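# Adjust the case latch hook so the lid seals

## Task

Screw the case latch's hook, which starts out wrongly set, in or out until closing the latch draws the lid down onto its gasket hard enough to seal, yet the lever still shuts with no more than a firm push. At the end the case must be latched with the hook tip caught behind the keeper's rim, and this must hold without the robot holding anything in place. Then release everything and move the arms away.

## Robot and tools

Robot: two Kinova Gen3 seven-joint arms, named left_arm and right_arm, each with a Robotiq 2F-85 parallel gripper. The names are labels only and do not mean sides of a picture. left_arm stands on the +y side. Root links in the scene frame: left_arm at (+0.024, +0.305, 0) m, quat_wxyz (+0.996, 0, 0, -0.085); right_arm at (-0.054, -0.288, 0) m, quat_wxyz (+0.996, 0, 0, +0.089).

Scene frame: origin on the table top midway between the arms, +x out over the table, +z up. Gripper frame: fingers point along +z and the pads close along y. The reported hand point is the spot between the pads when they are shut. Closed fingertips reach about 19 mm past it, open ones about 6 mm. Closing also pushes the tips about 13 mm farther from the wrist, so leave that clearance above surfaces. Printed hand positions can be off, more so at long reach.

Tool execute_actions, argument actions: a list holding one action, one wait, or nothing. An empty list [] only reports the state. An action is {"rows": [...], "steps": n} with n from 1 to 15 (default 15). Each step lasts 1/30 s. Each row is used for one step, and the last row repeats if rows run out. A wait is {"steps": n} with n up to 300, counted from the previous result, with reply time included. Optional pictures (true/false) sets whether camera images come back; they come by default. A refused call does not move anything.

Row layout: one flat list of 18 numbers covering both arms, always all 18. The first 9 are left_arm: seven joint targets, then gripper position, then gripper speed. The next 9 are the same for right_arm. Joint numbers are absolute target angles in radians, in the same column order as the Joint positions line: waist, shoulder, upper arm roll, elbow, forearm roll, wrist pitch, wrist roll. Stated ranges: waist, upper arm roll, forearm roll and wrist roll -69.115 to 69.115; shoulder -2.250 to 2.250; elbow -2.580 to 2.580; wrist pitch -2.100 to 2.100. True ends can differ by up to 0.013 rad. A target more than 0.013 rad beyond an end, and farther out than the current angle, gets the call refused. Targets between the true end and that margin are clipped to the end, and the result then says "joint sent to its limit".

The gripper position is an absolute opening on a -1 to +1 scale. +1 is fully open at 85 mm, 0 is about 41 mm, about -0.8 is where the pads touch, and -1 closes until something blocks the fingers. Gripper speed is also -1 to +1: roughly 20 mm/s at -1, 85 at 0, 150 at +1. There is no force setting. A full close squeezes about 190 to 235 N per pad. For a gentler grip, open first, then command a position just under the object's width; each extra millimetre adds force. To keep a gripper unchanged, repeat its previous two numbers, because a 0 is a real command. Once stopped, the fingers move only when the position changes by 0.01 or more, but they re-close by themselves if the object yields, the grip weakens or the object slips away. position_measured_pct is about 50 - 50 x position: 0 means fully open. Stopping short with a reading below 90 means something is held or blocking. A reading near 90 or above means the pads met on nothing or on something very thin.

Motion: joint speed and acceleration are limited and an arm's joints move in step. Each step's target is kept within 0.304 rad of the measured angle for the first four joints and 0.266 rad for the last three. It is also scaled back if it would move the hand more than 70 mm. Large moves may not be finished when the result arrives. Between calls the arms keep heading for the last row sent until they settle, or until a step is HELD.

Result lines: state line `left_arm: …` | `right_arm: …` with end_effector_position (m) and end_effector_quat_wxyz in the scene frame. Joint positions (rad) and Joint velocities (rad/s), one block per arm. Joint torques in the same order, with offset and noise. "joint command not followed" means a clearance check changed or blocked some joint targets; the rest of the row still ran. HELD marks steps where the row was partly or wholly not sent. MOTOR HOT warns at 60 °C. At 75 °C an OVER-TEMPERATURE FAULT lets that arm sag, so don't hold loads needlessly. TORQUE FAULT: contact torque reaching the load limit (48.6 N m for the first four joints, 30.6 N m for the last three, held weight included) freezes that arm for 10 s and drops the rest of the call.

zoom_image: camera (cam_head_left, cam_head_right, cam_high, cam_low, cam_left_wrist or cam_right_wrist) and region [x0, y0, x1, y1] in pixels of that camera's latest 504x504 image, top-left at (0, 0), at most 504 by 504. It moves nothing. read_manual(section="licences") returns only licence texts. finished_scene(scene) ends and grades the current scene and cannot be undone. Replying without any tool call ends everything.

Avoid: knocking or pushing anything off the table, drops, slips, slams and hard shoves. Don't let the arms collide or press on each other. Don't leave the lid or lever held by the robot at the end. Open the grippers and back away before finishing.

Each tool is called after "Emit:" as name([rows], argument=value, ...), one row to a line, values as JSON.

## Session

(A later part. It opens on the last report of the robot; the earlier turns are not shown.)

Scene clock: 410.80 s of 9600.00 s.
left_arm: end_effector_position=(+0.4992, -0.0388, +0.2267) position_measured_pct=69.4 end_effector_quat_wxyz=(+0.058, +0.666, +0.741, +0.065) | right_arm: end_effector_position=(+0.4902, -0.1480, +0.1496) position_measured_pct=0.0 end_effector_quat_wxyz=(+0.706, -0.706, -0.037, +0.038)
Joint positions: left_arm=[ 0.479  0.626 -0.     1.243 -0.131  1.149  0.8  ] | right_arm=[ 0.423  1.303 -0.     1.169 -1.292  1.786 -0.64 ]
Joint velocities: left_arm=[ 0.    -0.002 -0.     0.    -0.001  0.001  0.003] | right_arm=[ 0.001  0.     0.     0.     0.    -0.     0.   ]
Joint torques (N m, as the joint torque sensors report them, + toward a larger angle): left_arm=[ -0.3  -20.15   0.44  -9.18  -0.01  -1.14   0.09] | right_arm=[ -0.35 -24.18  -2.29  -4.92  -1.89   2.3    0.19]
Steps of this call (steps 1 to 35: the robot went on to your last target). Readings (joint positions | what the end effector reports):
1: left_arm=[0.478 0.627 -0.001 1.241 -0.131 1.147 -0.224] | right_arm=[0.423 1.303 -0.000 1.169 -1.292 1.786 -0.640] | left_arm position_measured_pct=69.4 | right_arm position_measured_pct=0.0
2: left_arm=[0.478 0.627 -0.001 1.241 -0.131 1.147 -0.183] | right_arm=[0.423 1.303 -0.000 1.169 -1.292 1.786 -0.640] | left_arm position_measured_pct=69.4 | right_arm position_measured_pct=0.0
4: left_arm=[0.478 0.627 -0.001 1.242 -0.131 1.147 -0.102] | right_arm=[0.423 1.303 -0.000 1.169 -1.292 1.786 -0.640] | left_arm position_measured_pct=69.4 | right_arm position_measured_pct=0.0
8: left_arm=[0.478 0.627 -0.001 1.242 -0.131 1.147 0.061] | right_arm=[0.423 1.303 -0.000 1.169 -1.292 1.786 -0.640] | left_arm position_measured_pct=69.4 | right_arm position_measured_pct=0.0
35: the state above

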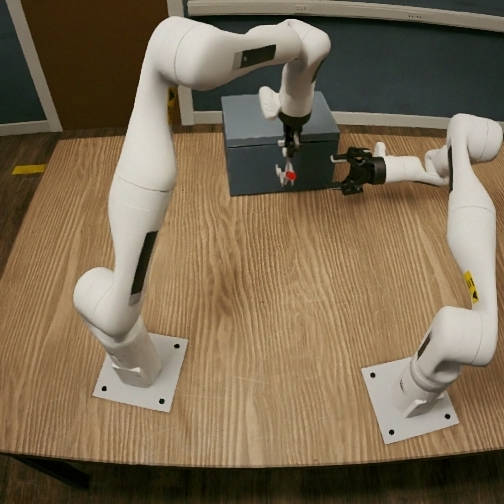

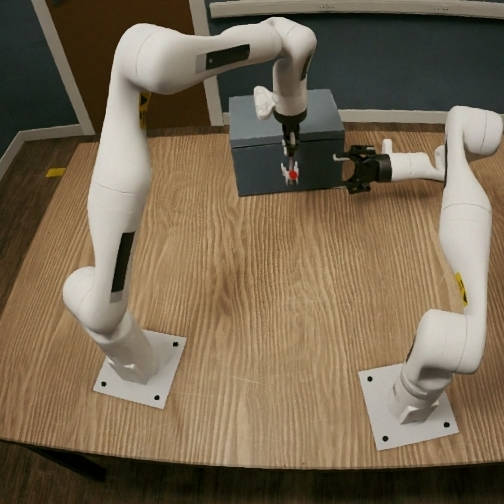

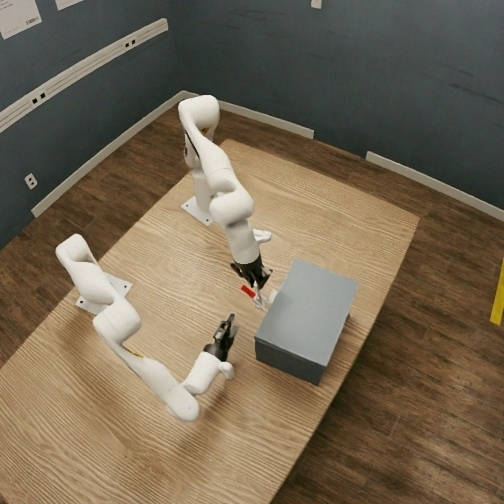

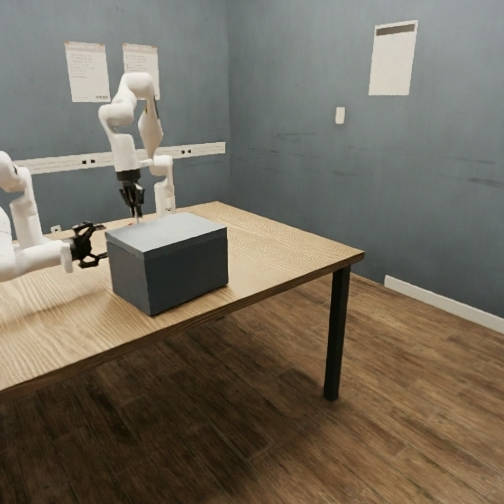

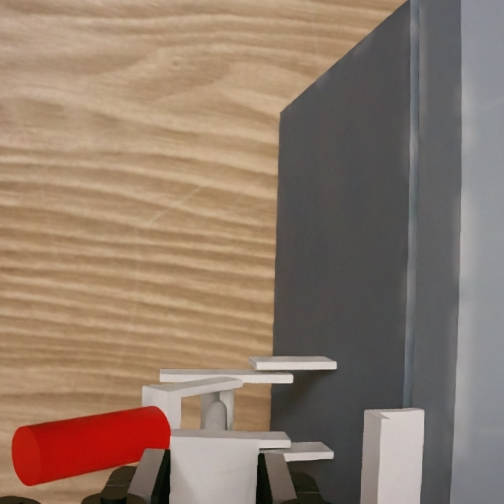

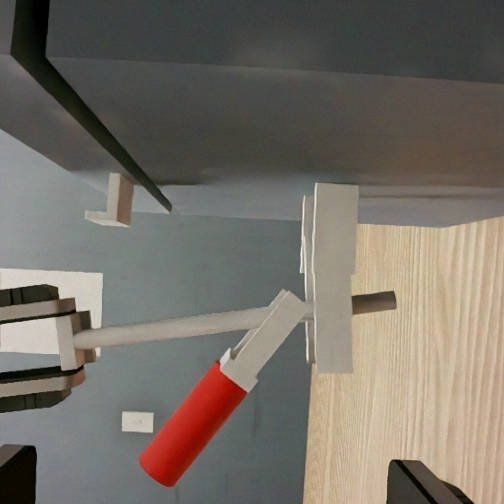

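Emit:
execute_actions([
  {"rows": [[0.4788,0.6274,0,1.2422,-0.1306,1.1474,11.796,-0.41,-1, 0.423,1.303,0,1.169,-1.292,1.786,-0.640,1,0]], "steps": 15},
], pictures=false)

Emit:
execute_actions([
  {"steps": 110},
])

Emit:
execute_actions([
  {"steps": 160},
])

Scene clock: 421.43 s of 9600.00 s.
left_arm: end_effector_position=(+0.4987, -0.0391, +0.2264) position_measured_pct=69.4 end_effector_quat_wxyz=(+0.072, +0.460, +0.884, +0.048) | right_arm: end_effector_position=(+0.4902, -0.1480, +0.1496) position_measured_pct=0.0 end_effector_quat_wxyz=(+0.706, -0.706, -0.037, +0.038)
Joint positions: left_arm=[ 0.479  0.627  0.     1.243 -0.13   1.149  1.306] | right_arm=[ 0.423  1.303 -0.     1.169 -1.292  1.786 -0.64 ]
Joint velocities: left_arm=[0.001 0.001 0.001 0.    0.002 0.001 1.217] | right_arm=[ 0.002 -0.001 -0.     0.    -0.     0.    -0.   ]
Joint torques (N m, as the joint torque sensors report them, + toward a larger angle): left_arm=[ -0.68 -20.2   -0.18  -9.14  -0.17  -1.35   0.  ] | right_arm=[ -0.26 -24.17  -2.27  -4.86  -1.96   2.29   0.15]
Steps of this call (steps 1 to 15: the robot went on to your last target; steps 16 to 304: nothing new was sent; steps 305 to 319: all 15 steps of this action). Readings (joint positions | what the end effector reports):
305: left_arm=[0.479 0.626 -0.000 1.243 -0.131 1.149 0.801] | right_arm=[0.423 1.303 -0.000 1.169 -1.292 1.786 -0.640] | left_arm position_measured_pct=69.4 | right_arm position_measured_pct=0.0
306: left_arm=[0.479 0.626 -0.000 1.243 -0.131 1.149 0.811] | right_arm=[0.423 1.303 -0.000 1.169 -1.292 1.786 -0.640] | left_arm position_measured_pct=69.4 | right_arm position_measured_pct=0.0
308: left_arm=[0.479 0.627 -0.000 1.243 -0.131 1.149 0.861] | right_arm=[0.423 1.303 -0.000 1.169 -1.292 1.786 -0.640] | left_arm position_measured_pct=69.4 | right_arm position_measured_pct=0.0
312: left_arm=[0.479 0.627 -0.000 1.243 -0.131 1.149 1.021] | right_arm=[0.423 1.303 -0.000 1.169 -1.292 1.786 -0.640] | left_arm position_measured_pct=69.4 | right_arm position_measured_pct=0.0
319: the state above

Scene clock: 425.10 s of 9600.00 s.
left_arm: end_effector_position=(+0.5004, -0.0394, +0.2275) position_measured_pct=69.4 end_effector_quat_wxyz=(+0.008, +0.979, +0.184, +0.088) | right_arm: end_effector_position=(+0.4902, -0.1480, +0.1496) position_measured_pct=0.0 end_effector_quat_wxyz=(+0.706, -0.706, -0.037, +0.038)
Joint positions: left_arm=[ 0.478  0.626 -0.     1.241 -0.131  1.147  5.779] | right_arm=[ 0.423  1.303 -0.     1.169 -1.292  1.786 -0.64 ]
Joint velocities: left_arm=[-0.001 -0.     0.     0.001  0.     0.001  1.219] | right_arm=[ 0.001  0.001 -0.     0.     0.     0.001 -0.   ]
Joint torques (N m, as the joint torque sensors report them, + toward a larger angle): left_arm=[ -0.36 -20.58   0.28  -8.42   0.44  -0.77   0.42] | right_arm=[ -0.24 -24.3   -2.4   -4.81  -2.09   2.37   0.29]
Steps of this call (steps 1 to 110: the robot went on to your last target). Readings (joint positions | what the end effector reports):
1: left_arm=[0.479 0.627 0.000 1.243 -0.130 1.149 1.346] | right_arm=[0.423 1.303 -0.000 1.169 -1.292 1.786 -0.640] | left_arm position_measured_pct=69.4 | right_arm position_measured_pct=0.0
2: left_arm=[0.479 0.627 0.000 1.243 -0.130 1.149 1.387] | right_arm=[0.423 1.303 -0.000 1.169 -1.292 1.786 -0.640] | left_arm position_measured_pct=69.4 | right_arm position_measured_pct=0.0
4: left_arm=[0.479 0.627 0.000 1.243 -0.130 1.149 1.468] | right_arm=[0.423 1.303 -0.000 1.169 -1.292 1.786 -0.640] | left_arm position_measured_pct=69.4 | right_arm position_measured_pct=0.0
8: left_arm=[0.479 0.627 0.000 1.243 -0.130 1.149 1.631] | right_arm=[0.423 1.303 -0.000 1.169 -1.292 1.786 -0.640] | left_arm position_measured_pct=69.4 | right_arm position_measured_pct=0.0
110: the state above

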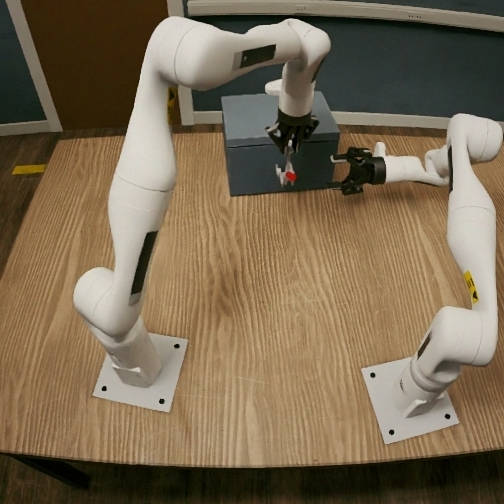

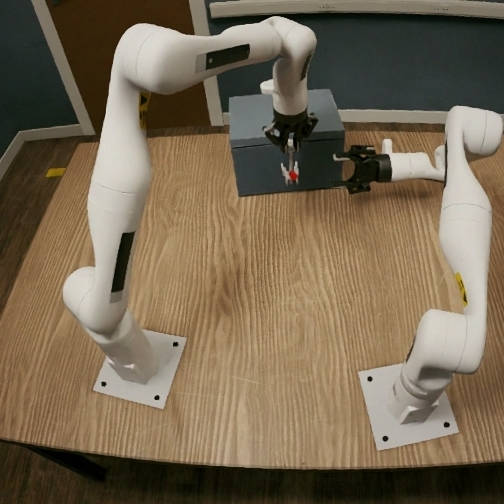

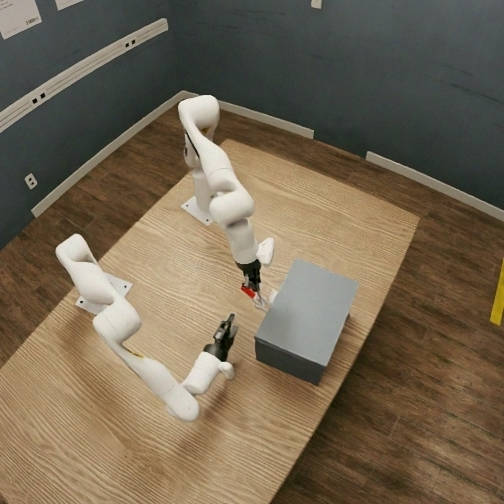

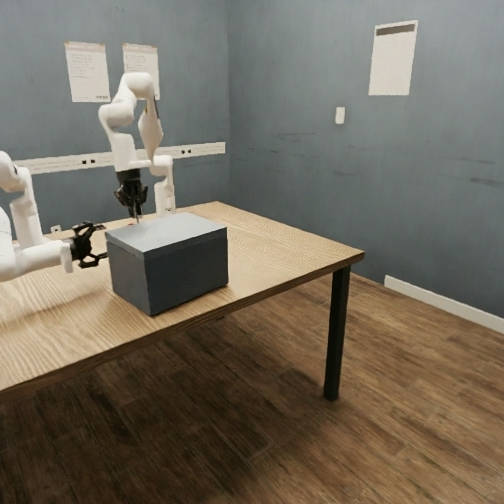

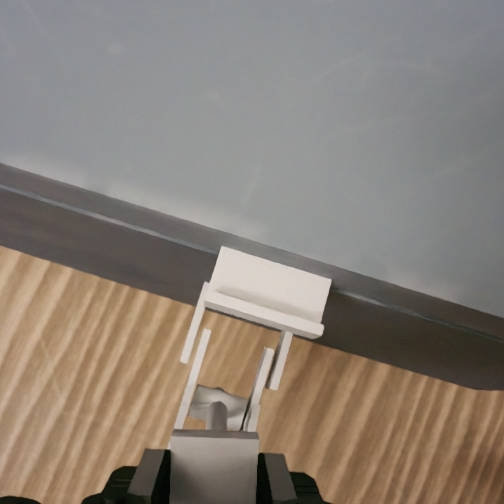

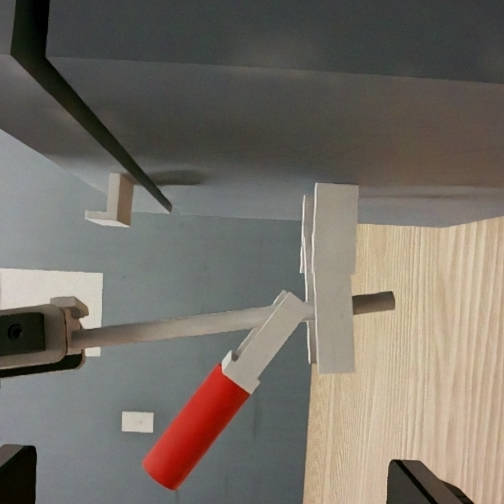

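Scene clock: 430.43 s of 9600.00 s.
left_arm: end_effector_position=(+0.5004, -0.0397, +0.2273) position_measured_pct=69.4 end_effector_quat_wxyz=(-0.004, +0.995, +0.053, +0.089) | right_arm: end_effector_position=(+0.4902, -0.1480, +0.1496) position_measured_pct=0.0 end_effector_quat_wxyz=(+0.706, -0.706, -0.037, +0.038)
Joint positions: left_arm=[ 0.479  0.627 -0.     1.241 -0.131  1.146 11.796] | right_arm=[ 0.423  1.303 -0.     1.169 -1.292  1.786 -0.64 ]
Joint velocities: left_arm=[-0.001 -0.001 -0.     0.     0.    -0.    -0.   ] | right_arm=[ 0.001  0.001  0.     0.001  0.    -0.    -0.   ]
Joint torques (N m, as the joint torque sensors report them, + toward a larger angle): left_arm=[ -0.26 -20.39   0.24  -7.65  -0.09   0.03  -0.02] | right_arm=[ -0.22 -24.33  -2.57  -4.73  -1.97   2.24   0.39]
Steps of this call (steps 1 to 160: the robot went on to your last target). Readings (joint positions | what the end effector reports):
1: left_arm=[0.478 0.626 -0.001 1.241 -0.131 1.147 5.819] | right_arm=[0.423 1.303 -0.000 1.169 -1.292 1.786 -0.640] | left_arm position_measured_pct=69.4 | right_arm position_measured_pct=0.0
2: left_arm=[0.478 0.626 -0.001 1.241 -0.131 1.147 5.860] | right_arm=[0.423 1.303 -0.000 1.169 -1.292 1.786 -0.640] | left_arm position_measured_pct=69.4 | right_arm position_measured_pct=0.0
4: left_arm=[0.478 0.626 -0.001 1.241 -0.131 1.147 5.941] | right_arm=[0.423 1.303 -0.000 1.169 -1.292 1.786 -0.640] | left_arm position_measured_pct=69.4 | right_arm position_measured_pct=0.0
8: left_arm=[0.478 0.626 -0.001 1.241 -0.131 1.147 6.104] | right_arm=[0.423 1.303 -0.000 1.169 -1.292 1.786 -0.640] | left_arm position_measured_pct=69.4 | right_arm position_measured_pct=0.0
160: the state above

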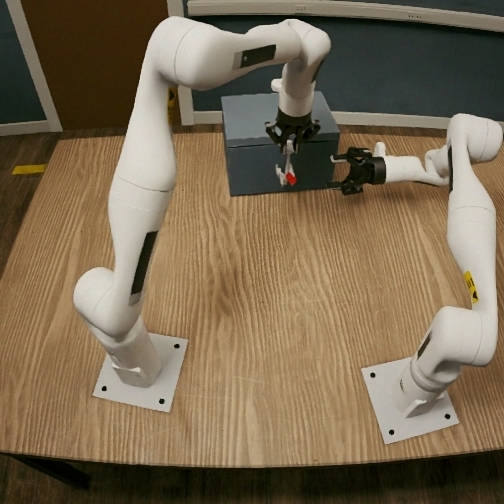

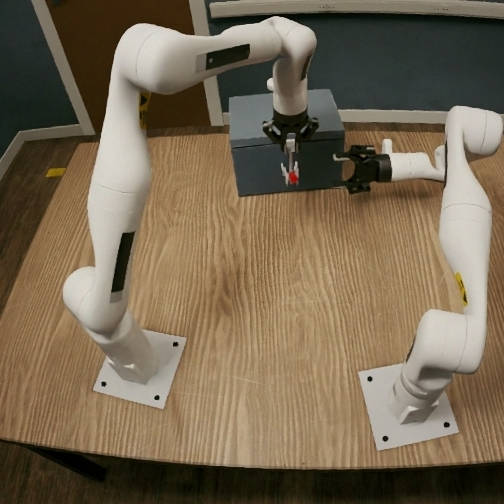

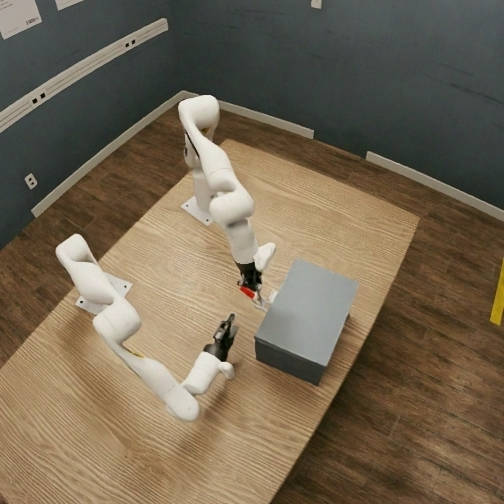

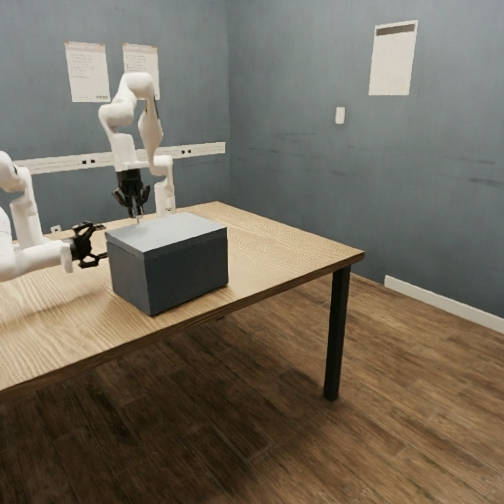

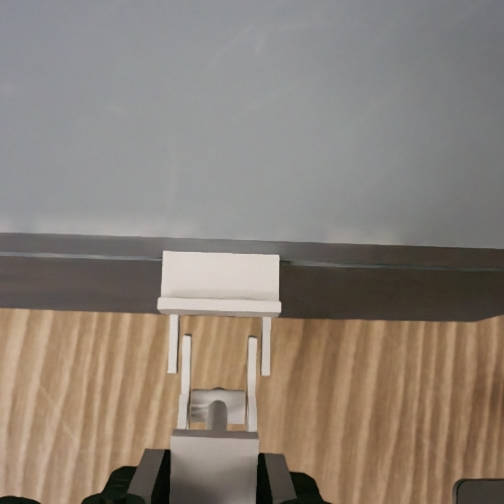

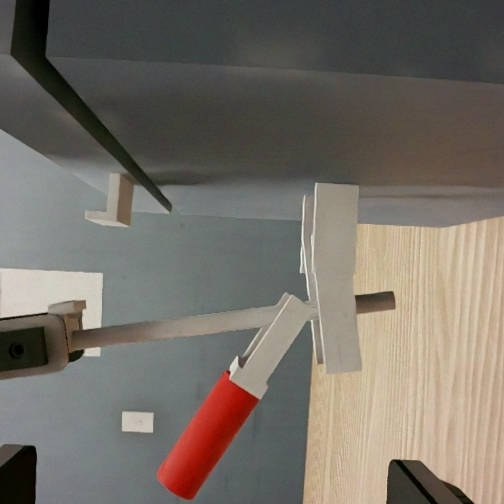

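Emit:
zoom_image(camera="cam_right_wrist", region=[140, 260, 410, 504])

Region (140, 260, 410, 504) of cam_right_wrist's 504x504 image, scaled by 1.867; it fills the top 455 rows of this view, and the rest is white.

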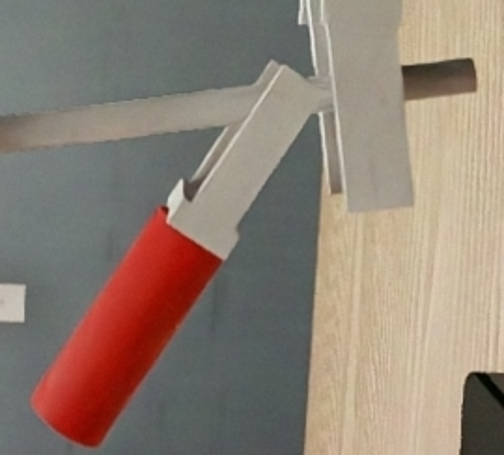

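Emit:
execute_actions([
  {"rows": [[0.4788,0.6274,0,1.2422,-0.1306,1.1474,36.929,-0.41,-1, 0.423,1.303,0,1.169,-1.292,1.786,-0.640,1,0]], "steps": 15},
], pictures=false)

Emit:
execute_actions([
  {"steps": 280},
], pictures=false)

Emit:
execute_actions([
  {"steps": 300},
], pictures=false)

Emit:
execute_actions([
  {"steps": 35},
])

Scene clock: 456.10 s of 9600.00 s.
left_arm: end_effector_position=(+0.5003, -0.0391, +0.2274) position_measured_pct=69.4 end_effector_quat_wxyz=(+0.018, +0.950, +0.300, +0.087) | right_arm: end_effector_position=(+0.4902, -0.1480, +0.1496) position_measured_pct=0.0 end_effector_quat_wxyz=(+0.706, -0.706, -0.037, +0.038)
Joint positions: left_arm=[ 0.478  0.626 -0.001  1.241 -0.131  1.147 12.302] | right_arm=[ 0.423  1.303 -0.     1.169 -1.292  1.786 -0.64 ]
Joint velocities: left_arm=[-0.001  0.001  0.001  0.001 -0.     0.003  1.216] | right_arm=[-0.    -0.001  0.     0.    -0.    -0.     0.   ]
Joint torques (N m, as the joint torque sensors report them, + toward a larger angle): left_arm=[ -0.18 -20.18   0.19  -7.98   0.41  -0.33  -0.01] | right_arm=[ -0.41 -24.38  -2.38  -4.87  -1.96   2.42   0.32]
Steps of this call (steps 1 to 15: the robot went on to your last target; steps 16 to 755: nothing new was sent; steps 756 to 770: all 15 steps of this action). Readings (joint positions | what the end effector reports):
756: left_arm=[0.479 0.627 -0.000 1.241 -0.131 1.146 11.797] | right_arm=[0.423 1.303 -0.000 1.169 -1.292 1.786 -0.640] | left_arm position_measured_pct=69.4 | right_arm position_measured_pct=0.0
757: left_arm=[0.479 0.627 -0.000 1.241 -0.131 1.146 11.807] | right_arm=[0.423 1.303 -0.000 1.169 -1.292 1.786 -0.640] | left_arm position_measured_pct=69.4 | right_arm position_measured_pct=0.0
759: left_arm=[0.479 0.627 -0.000 1.241 -0.131 1.146 11.857] | right_arm=[0.423 1.303 -0.000 1.169 -1.292 1.786 -0.640] | left_arm position_measured_pct=69.4 | right_arm position_measured_pct=0.0
763: left_arm=[0.479 0.626 -0.000 1.241 -0.131 1.146 12.017] | right_arm=[0.423 1.303 -0.000 1.169 -1.292 1.786 -0.640] | left_arm position_measured_pct=69.4 | right_arm position_measured_pct=0.0
770: the state above

Scene clock: 465.43 s of 9600.00 s.
left_arm: end_effector_position=(+0.5001, -0.0404, +0.2271) position_measured_pct=69.4 end_effector_quat_wxyz=(-0.032, +0.956, -0.279, +0.082) | right_arm: end_effector_position=(+0.4902, -0.1480, +0.1496) position_measured_pct=0.0 end_effector_quat_wxyz=(+0.706, -0.706, -0.037, +0.038)
Joint positions: left_arm=[ 0.479  0.627  0.     1.241 -0.131  1.145 23.689] | right_arm=[ 0.423  1.303 -0.     1.169 -1.292  1.786 -0.64 ]
Joint velocities: left_arm=[-0.001 -0.001 -0.002  0.    -0.002  0.001  1.22 ] | right_arm=[-0.001  0.     0.     0.    -0.    -0.    -0.   ]
Joint torques (N m, as the joint torque sensors report them, + toward a larger angle): left_arm=[  0.13 -21.22  -0.52  -7.88   0.08   0.19  -0.02] | right_arm=[ -0.05 -24.67  -2.38  -5.2   -1.8    2.35   0.29]
Steps of this call (steps 1 to 280: the robot went on to your last target). Readings (joint positions | what the end effector reports):
1: left_arm=[0.478 0.626 -0.001 1.241 -0.131 1.147 12.342] | right_arm=[0.423 1.303 -0.000 1.169 -1.292 1.786 -0.640] | left_arm position_measured_pct=69.4 | right_arm position_measured_pct=0.0
2: left_arm=[0.478 0.626 -0.001 1.241 -0.131 1.147 12.383] | right_arm=[0.423 1.303 -0.000 1.169 -1.292 1.786 -0.640] | left_arm position_measured_pct=69.4 | right_arm position_measured_pct=0.0
4: left_arm=[0.478 0.626 -0.001 1.241 -0.131 1.147 12.464] | right_arm=[0.423 1.303 -0.000 1.169 -1.292 1.786 -0.640] | left_arm position_measured_pct=69.4 | right_arm position_measured_pct=0.0
8: left_arm=[0.478 0.626 -0.001 1.242 -0.131 1.148 12.627] | right_arm=[0.423 1.303 -0.000 1.169 -1.292 1.786 -0.640] | left_arm position_measured_pct=69.4 | right_arm position_measured_pct=0.0
280: the state above

Scene clock: 475.43 s of 9600.00 s.
left_arm: end_effector_position=(+0.5001, -0.0406, +0.2270) position_measured_pct=69.4 end_effector_quat_wxyz=(-0.047, +0.890, -0.448, +0.075) | right_arm: end_effector_position=(+0.4902, -0.1480, +0.1496) position_measured_pct=0.0 end_effector_quat_wxyz=(+0.706, -0.706, -0.037, +0.038)
Joint positions: left_arm=[ 0.479  0.627  0.     1.241 -0.13   1.145 35.89 ] | right_arm=[ 0.423  1.303 -0.     1.169 -1.292  1.786 -0.64 ]
Joint velocities: left_arm=[ 0.001  0.    -0.002 -0.    -0.     0.     1.22 ] | right_arm=[-0.001 -0.     0.     0.    -0.     0.     0.   ]
Joint torques (N m, as the joint torque sensors report them, + toward a larger angle): left_arm=[ -0.63 -20.87  -0.14  -7.46  -0.14   0.34   0.11] | right_arm=[ -0.13 -24.56  -2.46  -4.99  -1.98   2.45   0.26]
Steps of this call (steps 1 to 300: the robot went on to your last target). Readings (joint positions | what the end effector reports):
1: left_arm=[0.479 0.627 0.000 1.241 -0.131 1.146 23.729] | right_arm=[0.423 1.303 -0.000 1.169 -1.292 1.786 -0.640] | left_arm position_measured_pct=69.4 | right_arm position_measured_pct=0.0
2: left_arm=[0.479 0.627 0.000 1.241 -0.131 1.146 23.770] | right_arm=[0.423 1.303 -0.000 1.169 -1.292 1.786 -0.640] | left_arm position_measured_pct=69.4 | right_arm position_measured_pct=0.0
4: left_arm=[0.479 0.627 0.000 1.241 -0.131 1.146 23.851] | right_arm=[0.423 1.303 -0.000 1.169 -1.292 1.786 -0.640] | left_arm position_measured_pct=69.4 | right_arm position_measured_pct=0.0
8: left_arm=[0.479 0.627 -0.000 1.241 -0.131 1.146 24.014] | right_arm=[0.423 1.303 -0.000 1.169 -1.292 1.786 -0.640] | left_arm position_measured_pct=69.4 | right_arm position_measured_pct=0.0
300: the state above

Scene clock: 476.60 s of 9600.00 s.
left_arm: end_effector_position=(+0.5004, -0.0397, +0.2273) position_measured_pct=69.4 end_effector_quat_wxyz=(-0.004, +0.995, +0.053, +0.089) | right_arm: end_effector_position=(+0.4902, -0.1480, +0.1496) position_measured_pct=0.0 end_effector_quat_wxyz=(+0.706, -0.706, -0.037, +0.038)
Joint positions: left_arm=[ 0.479  0.627 -0.     1.241 -0.131  1.146 36.929] | right_arm=[ 0.423  1.303 -0.     1.169 -1.292  1.786 -0.64 ]
Joint velocities: left_arm=[ 0.001  0.001  0.002  0.    -0.    -0.     0.002] | right_arm=[ 0.002 -0.     0.     0.     0.    -0.     0.   ]
Joint torques (N m, as the joint torque sensors report them, + toward a larger angle): left_arm=[ -0.18 -20.71   0.07  -7.71   0.35   0.02   0.  ] | right_arm=[ -0.08 -24.38  -2.19  -4.8   -1.93   2.17   0.42]
Steps of this call (steps 1 to 35: the robot went on to your last target). Readings (joint positions | what the end effector reports):
1: left_arm=[0.479 0.627 0.000 1.241 -0.130 1.145 35.931] | right_arm=[0.423 1.303 -0.000 1.169 -1.292 1.786 -0.640] | left_arm position_measured_pct=69.4 | right_arm position_measured_pct=0.0
2: left_arm=[0.479 0.627 0.000 1.241 -0.131 1.145 35.971] | right_arm=[0.423 1.303 -0.000 1.169 -1.292 1.786 -0.640] | left_arm position_measured_pct=69.4 | right_arm position_measured_pct=0.0
4: left_arm=[0.479 0.627 0.000 1.241 -0.131 1.145 36.053] | right_arm=[0.423 1.303 -0.000 1.169 -1.292 1.786 -0.640] | left_arm position_measured_pct=69.4 | right_arm position_measured_pct=0.0
8: left_arm=[0.479 0.627 0.000 1.241 -0.131 1.145 36.215] | right_arm=[0.423 1.303 -0.000 1.169 -1.292 1.786 -0.640] | left_arm position_measured_pct=69.4 | right_arm position_measured_pct=0.0
35: the state above

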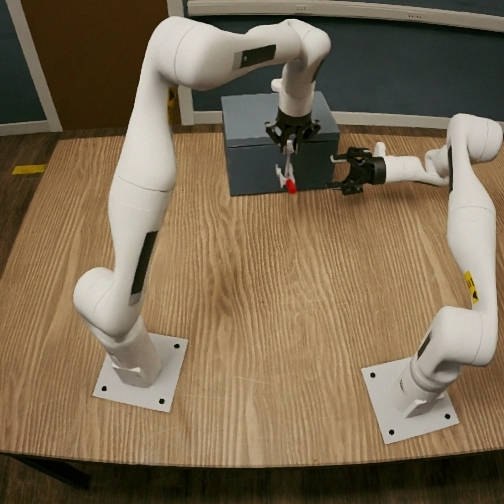

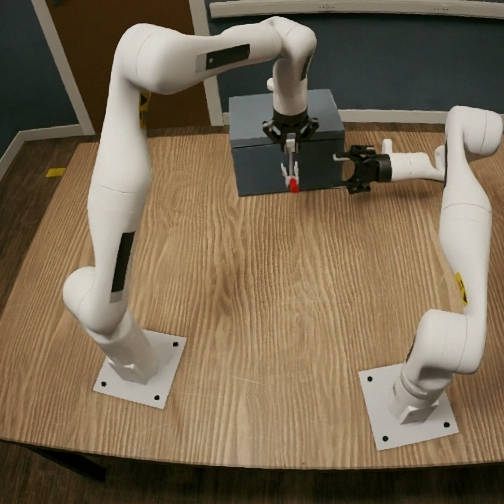

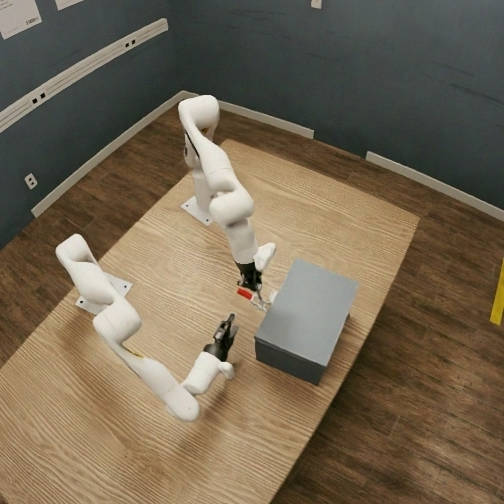

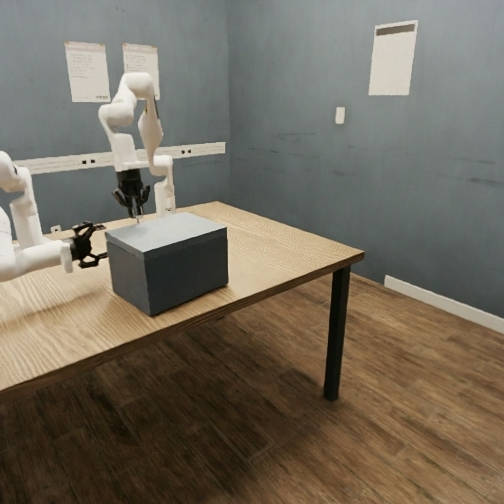

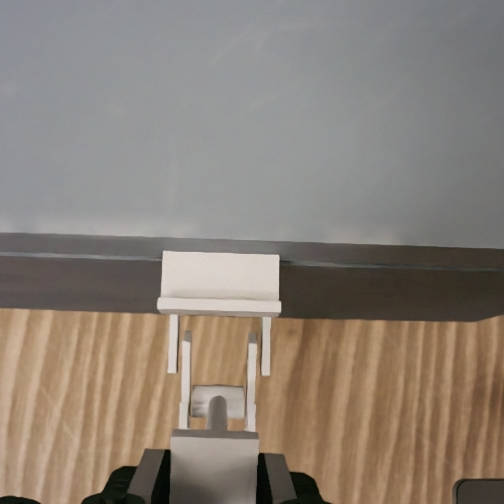

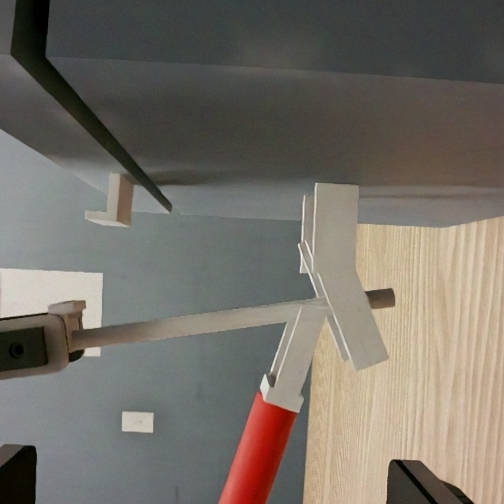

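Emit:
zoom_image(camera="cam_right_wrist", region=[240, 170, 420, 400])

Region (240, 170, 420, 400) of cam_right_wrist's 504x504 image, scaled by 2.191; it fills the left 394 columns of this view, and the rest is white.

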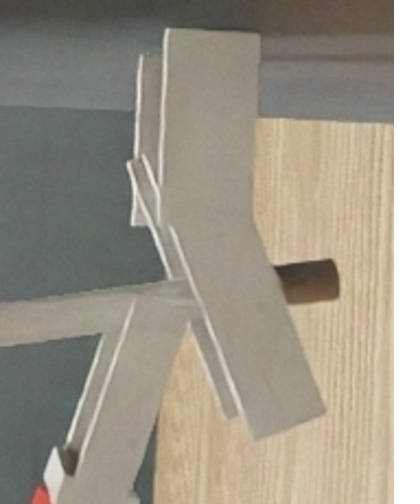

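Emit:
execute_actions([
  {"rows": [[0.4788,0.6251,0,1.2362,-0.1302,1.1556,43.211,-0.41,-1, 0.423,1.303,0,1.169,-1.292,1.786,-0.640,1,0]], "steps": 15},
], pictures=false)

Emit:
execute_actions([
  {"steps": 150},
], pictures=false)

Emit:
execute_actions([
  {"rows": [[0.4739,0.6324,0,1.2227,-0.1292,1.1612,43.205,-0.41,-1, 0.423,1.303,0,1.169,-1.292,1.786,-0.640,1,0],[0.4739,0.6324,0,1.2227,-0.1292,1.1612,43.205,-0.41,-1, 0.423,1.303,0,1.169,-1.292,1.786,-0.640,1,0],[0.4739,0.6324,0,1.2227,-0.1292,1.1612,43.205,-0.41,-1, 0.423,1.303,0,1.169,-1.292,1.786,-0.640,1,0],[0.4691,0.6398,0,1.2091,-0.1282,1.1668,43.199,-0.41,-1, 0.423,1.303,0,1.169,-1.292,1.786,-0.640,1,0],[0.4691,0.6398,0,1.2091,-0.1282,1.1668,43.199,-0.41,-1, 0.423,1.303,0,1.169,-1.292,1.786,-0.640,1,0],[0.4691,0.6398,0,1.2091,-0.1282,1.1668,43.199,-0.41,-1, 0.423,1.303,0,1.169,-1.292,1.786,-0.640,1,0],[0.4642,0.6471,0,1.1956,-0.1273,1.1724,43.193,-0.41,-1, 0.423,1.303,0,1.169,-1.292,1.786,-0.640,1,0],[0.4642,0.6471,0,1.1956,-0.1273,1.1724,43.193,-0.41,-1, 0.423,1.303,0,1.169,-1.292,1.786,-0.640,1,0],[0.4642,0.6471,0,1.1956,-0.1273,1.1724,43.193,-0.41,-1, 0.423,1.303,0,1.169,-1.292,1.786,-0.640,1,0],[0.4593,0.6544,0,1.182,-0.1263,1.178,43.187,-0.41,-1, 0.423,1.303,0,1.169,-1.292,1.786,-0.640,1,0],[0.4593,0.6544,0,1.182,-0.1263,1.178,43.187,-0.41,-1, 0.423,1.303,0,1.169,-1.292,1.786,-0.640,1,0],[0.4593,0.6544,0,1.182,-0.1263,1.178,43.187,-0.41,-1, 0.423,1.303,0,1.169,-1.292,1.786,-0.640,1,0],[0.4545,0.6618,0,1.1685,-0.1253,1.1836,43.181,-0.41,-1, 0.423,1.303,0,1.169,-1.292,1.786,-0.640,1,0]], "steps": 15},
])

Scene clock: 537.10 s of 9600.00 s.
left_arm: end_effector_position=(+0.4999, -0.0393, +0.2275) position_measured_pct=69.4 end_effector_quat_wxyz=(+0.017, +0.950, +0.301, +0.085) | right_arm: end_effector_position=(+0.4902, -0.1480, +0.1496) position_measured_pct=0.0 end_effector_quat_wxyz=(+0.706, -0.706, -0.037, +0.038)
Joint positions: left_arm=[ 0.478  0.628 -0.     1.237 -0.13   1.153 37.435] | right_arm=[ 0.423  1.303 -0.     1.169 -1.292  1.786 -0.64 ]
Joint velocities: left_arm=[-0.002  0.001 -0.001 -0.002 -0.     0.004  1.216] | right_arm=[ 0.002 -0.001  0.     0.    -0.001  0.    -0.   ]
Joint torques (N m, as the joint torque sensors report them, + toward a larger angle): left_arm=[ -0.1  -23.53   0.19  -8.78   0.19   0.04   0.02] | right_arm=[ -0.52 -24.52  -2.08  -5.36  -1.91   2.31   0.27]
Steps of this call (steps 1 to 15: the robot went on to your last target; steps 16 to 1800: nothing new was sent; steps 1801 to 1815: all 15 steps of this action). Readings (joint positions | what the end effector reports):
1801: left_arm=[0.479 0.627 -0.000 1.241 -0.131 1.146 36.930] | right_arm=[0.423 1.303 -0.000 1.169 -1.292 1.786 -0.640] | left_arm position_measured_pct=69.4 | right_arm position_measured_pct=0.0
1802: left_arm=[0.479 0.627 -0.000 1.241 -0.131 1.146 36.940] | right_arm=[0.423 1.303 -0.000 1.169 -1.292 1.786 -0.640] | left_arm position_measured_pct=69.4 | right_arm position_measured_pct=0.0
1804: left_arm=[0.479 0.627 -0.000 1.240 -0.131 1.148 36.990] | right_arm=[0.423 1.303 -0.000 1.169 -1.292 1.786 -0.640] | left_arm position_measured_pct=69.4 | right_arm position_measured_pct=0.0
1808: left_arm=[0.479 0.628 -0.000 1.238 -0.130 1.151 37.150] | right_arm=[0.423 1.303 -0.000 1.169 -1.292 1.786 -0.640] | left_arm position_measured_pct=69.4 | right_arm position_measured_pct=0.0
1815: the state above

Scene clock: 542.10 s of 9600.00 s.
left_arm: end_effector_position=(+0.4998, -0.0397, +0.2286) position_measured_pct=69.4 end_effector_quat_wxyz=(-0.004, +0.995, +0.053, +0.087) | right_arm: end_effector_position=(+0.4902, -0.1480, +0.1496) position_measured_pct=0.0 end_effector_quat_wxyz=(+0.706, -0.706, -0.037, +0.038)
Joint positions: left_arm=[ 0.479  0.627  0.     1.236 -0.13   1.154 43.211] | right_arm=[ 0.423  1.303 -0.     1.169 -1.292  1.786 -0.64 ]
Joint velocities: left_arm=[-0.001  0.001 -0.001  0.     0.     0.     0.006] | right_arm=[-0.001  0.     0.    -0.     0.001  0.001 -0.   ]
Joint torques (N m, as the joint torque sensors report them, + toward a larger angle): left_arm=[ -0.48 -22.16   0.2   -8.56   0.1    0.11  -0.21] | right_arm=[ -0.3  -24.4   -2.34  -4.87  -1.87   2.49   0.24]
Steps of this call (steps 1 to 150: the robot went on to your last target). Readings (joint positions | what the end effector reports):
1: left_arm=[0.478 0.628 -0.000 1.237 -0.130 1.153 37.475] | right_arm=[0.423 1.303 -0.000 1.169 -1.292 1.786 -0.640] | left_arm position_measured_pct=69.4 | right_arm position_measured_pct=0.0
2: left_arm=[0.478 0.628 -0.000 1.237 -0.131 1.153 37.516] | right_arm=[0.423 1.303 -0.000 1.169 -1.292 1.786 -0.640] | left_arm position_measured_pct=69.4 | right_arm position_measured_pct=0.0
4: left_arm=[0.478 0.628 -0.000 1.236 -0.131 1.154 37.597] | right_arm=[0.423 1.303 -0.000 1.169 -1.292 1.786 -0.640] | left_arm position_measured_pct=69.4 | right_arm position_measured_pct=0.0
8: left_arm=[0.478 0.628 -0.000 1.237 -0.131 1.154 37.760] | right_arm=[0.423 1.303 -0.000 1.169 -1.292 1.786 -0.640] | left_arm position_measured_pct=69.4 | right_arm position_measured_pct=0.0
150: the state above

Scene clock: 542.60 s of 9600.00 s.
left_arm: end_effector_position=(+0.5163, -0.0382, +0.2293) position_measured_pct=69.4 end_effector_quat_wxyz=(-0.005, +0.995, +0.052, +0.086) | right_arm: end_effector_position=(+0.4902, -0.1480, +0.1496) position_measured_pct=0.0 end_effector_quat_wxyz=(+0.706, -0.706, -0.037, +0.038)
Joint positions: left_arm=[ 0.458  0.656  0.     1.179 -0.125  1.181 43.185] | right_arm=[ 0.423  1.303 -0.     1.169 -1.292  1.786 -0.64 ]
Joint velocities: left_arm=[-0.04   0.061 -0.005 -0.114  0.007  0.045 -0.056] | right_arm=[ 0.003  0.001 -0.     0.     0.    -0.    -0.   ]
Joint torques (N m, as the joint torque sensors report them, + toward a larger angle): left_arm=[ -0.58 -22.02   0.24  -8.8   -0.5   -1.23   0.02] | right_arm=[ -0.45 -24.28  -2.48  -4.62  -1.98   2.36   0.29]
Steps of this call (steps 1 to 15: all 15 steps of this action). Readings (joint positions | what the end effector reports):
1: left_arm=[0.478 0.627 0.000 1.235 -0.130 1.154 43.210] | right_arm=[0.423 1.303 -0.000 1.169 -1.292 1.786 -0.640] | left_arm position_measured_pct=69.4 | right_arm position_measured_pct=0.0
2: left_arm=[0.477 0.629 0.000 1.231 -0.130 1.156 43.209] | right_arm=[0.423 1.303 -0.000 1.169 -1.292 1.786 -0.640] | left_arm position_measured_pct=69.4 | right_arm position_measured_pct=0.0
4: left_arm=[0.475 0.632 0.000 1.225 -0.129 1.159 43.206] | right_arm=[0.423 1.303 -0.000 1.169 -1.292 1.786 -0.640] | left_arm position_measured_pct=69.4 | right_arm position_measured_pct=0.0
8: left_arm=[0.469 0.640 0.001 1.209 -0.128 1.167 43.199] | right_arm=[0.423 1.303 -0.000 1.169 -1.292 1.786 -0.640] | left_arm position_measured_pct=69.4 | right_arm position_measured_pct=0.0
15: the state above

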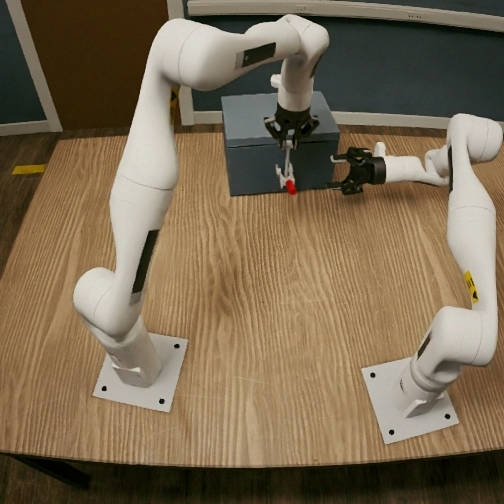

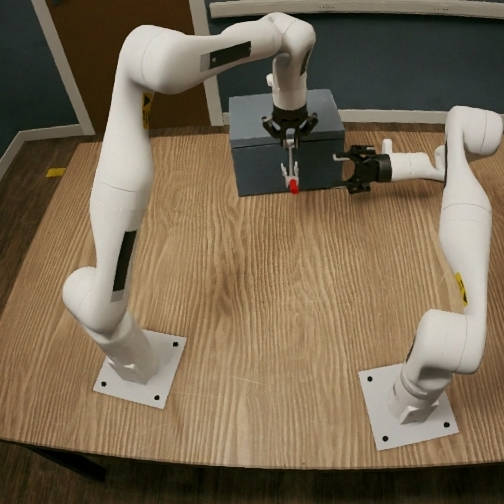

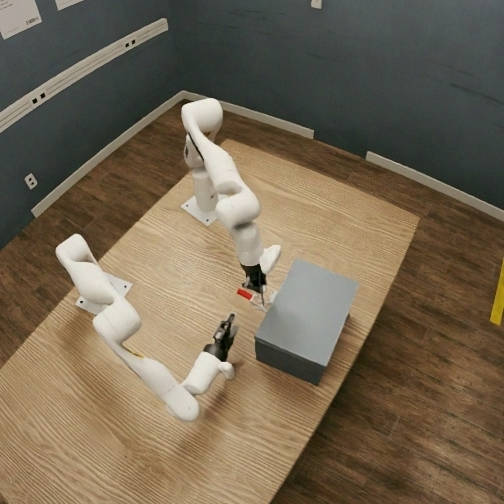

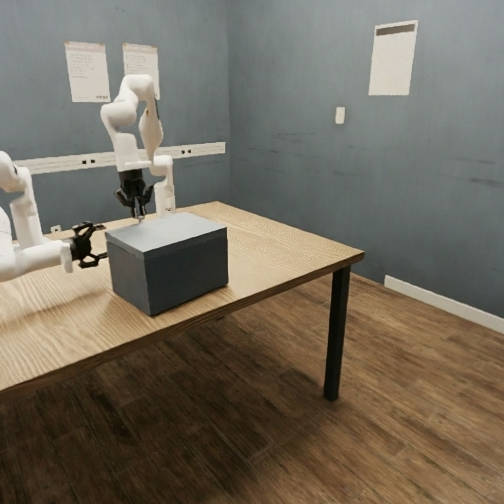

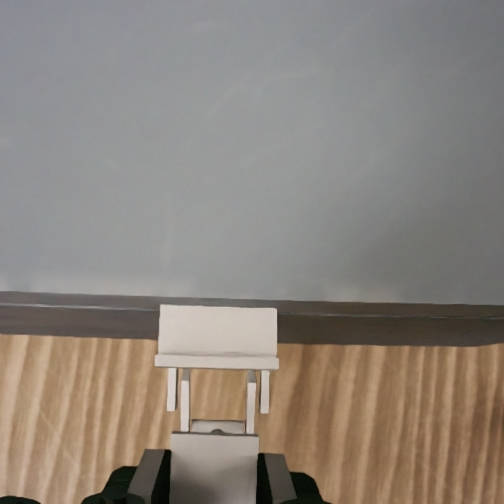

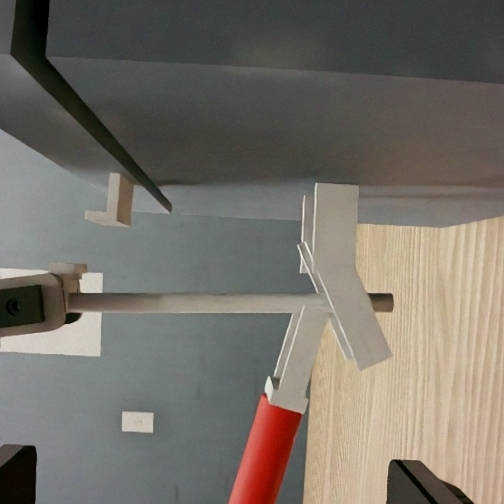

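Emit:
zoom_image(camera="cam_right_wrist", region=[0, 160, 190, 350])

Region (0, 160, 190, 350) of cam_right_wrist's 504x504 image, scaled by 2.653.

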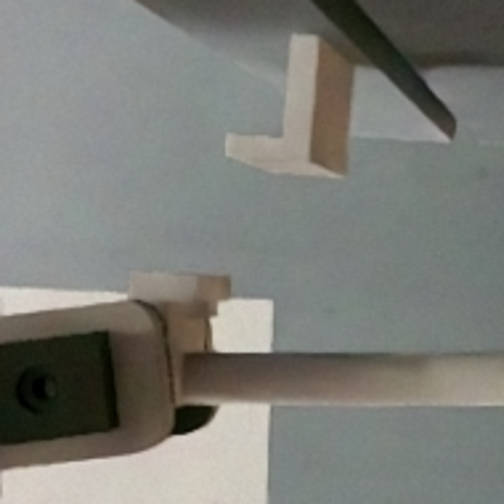

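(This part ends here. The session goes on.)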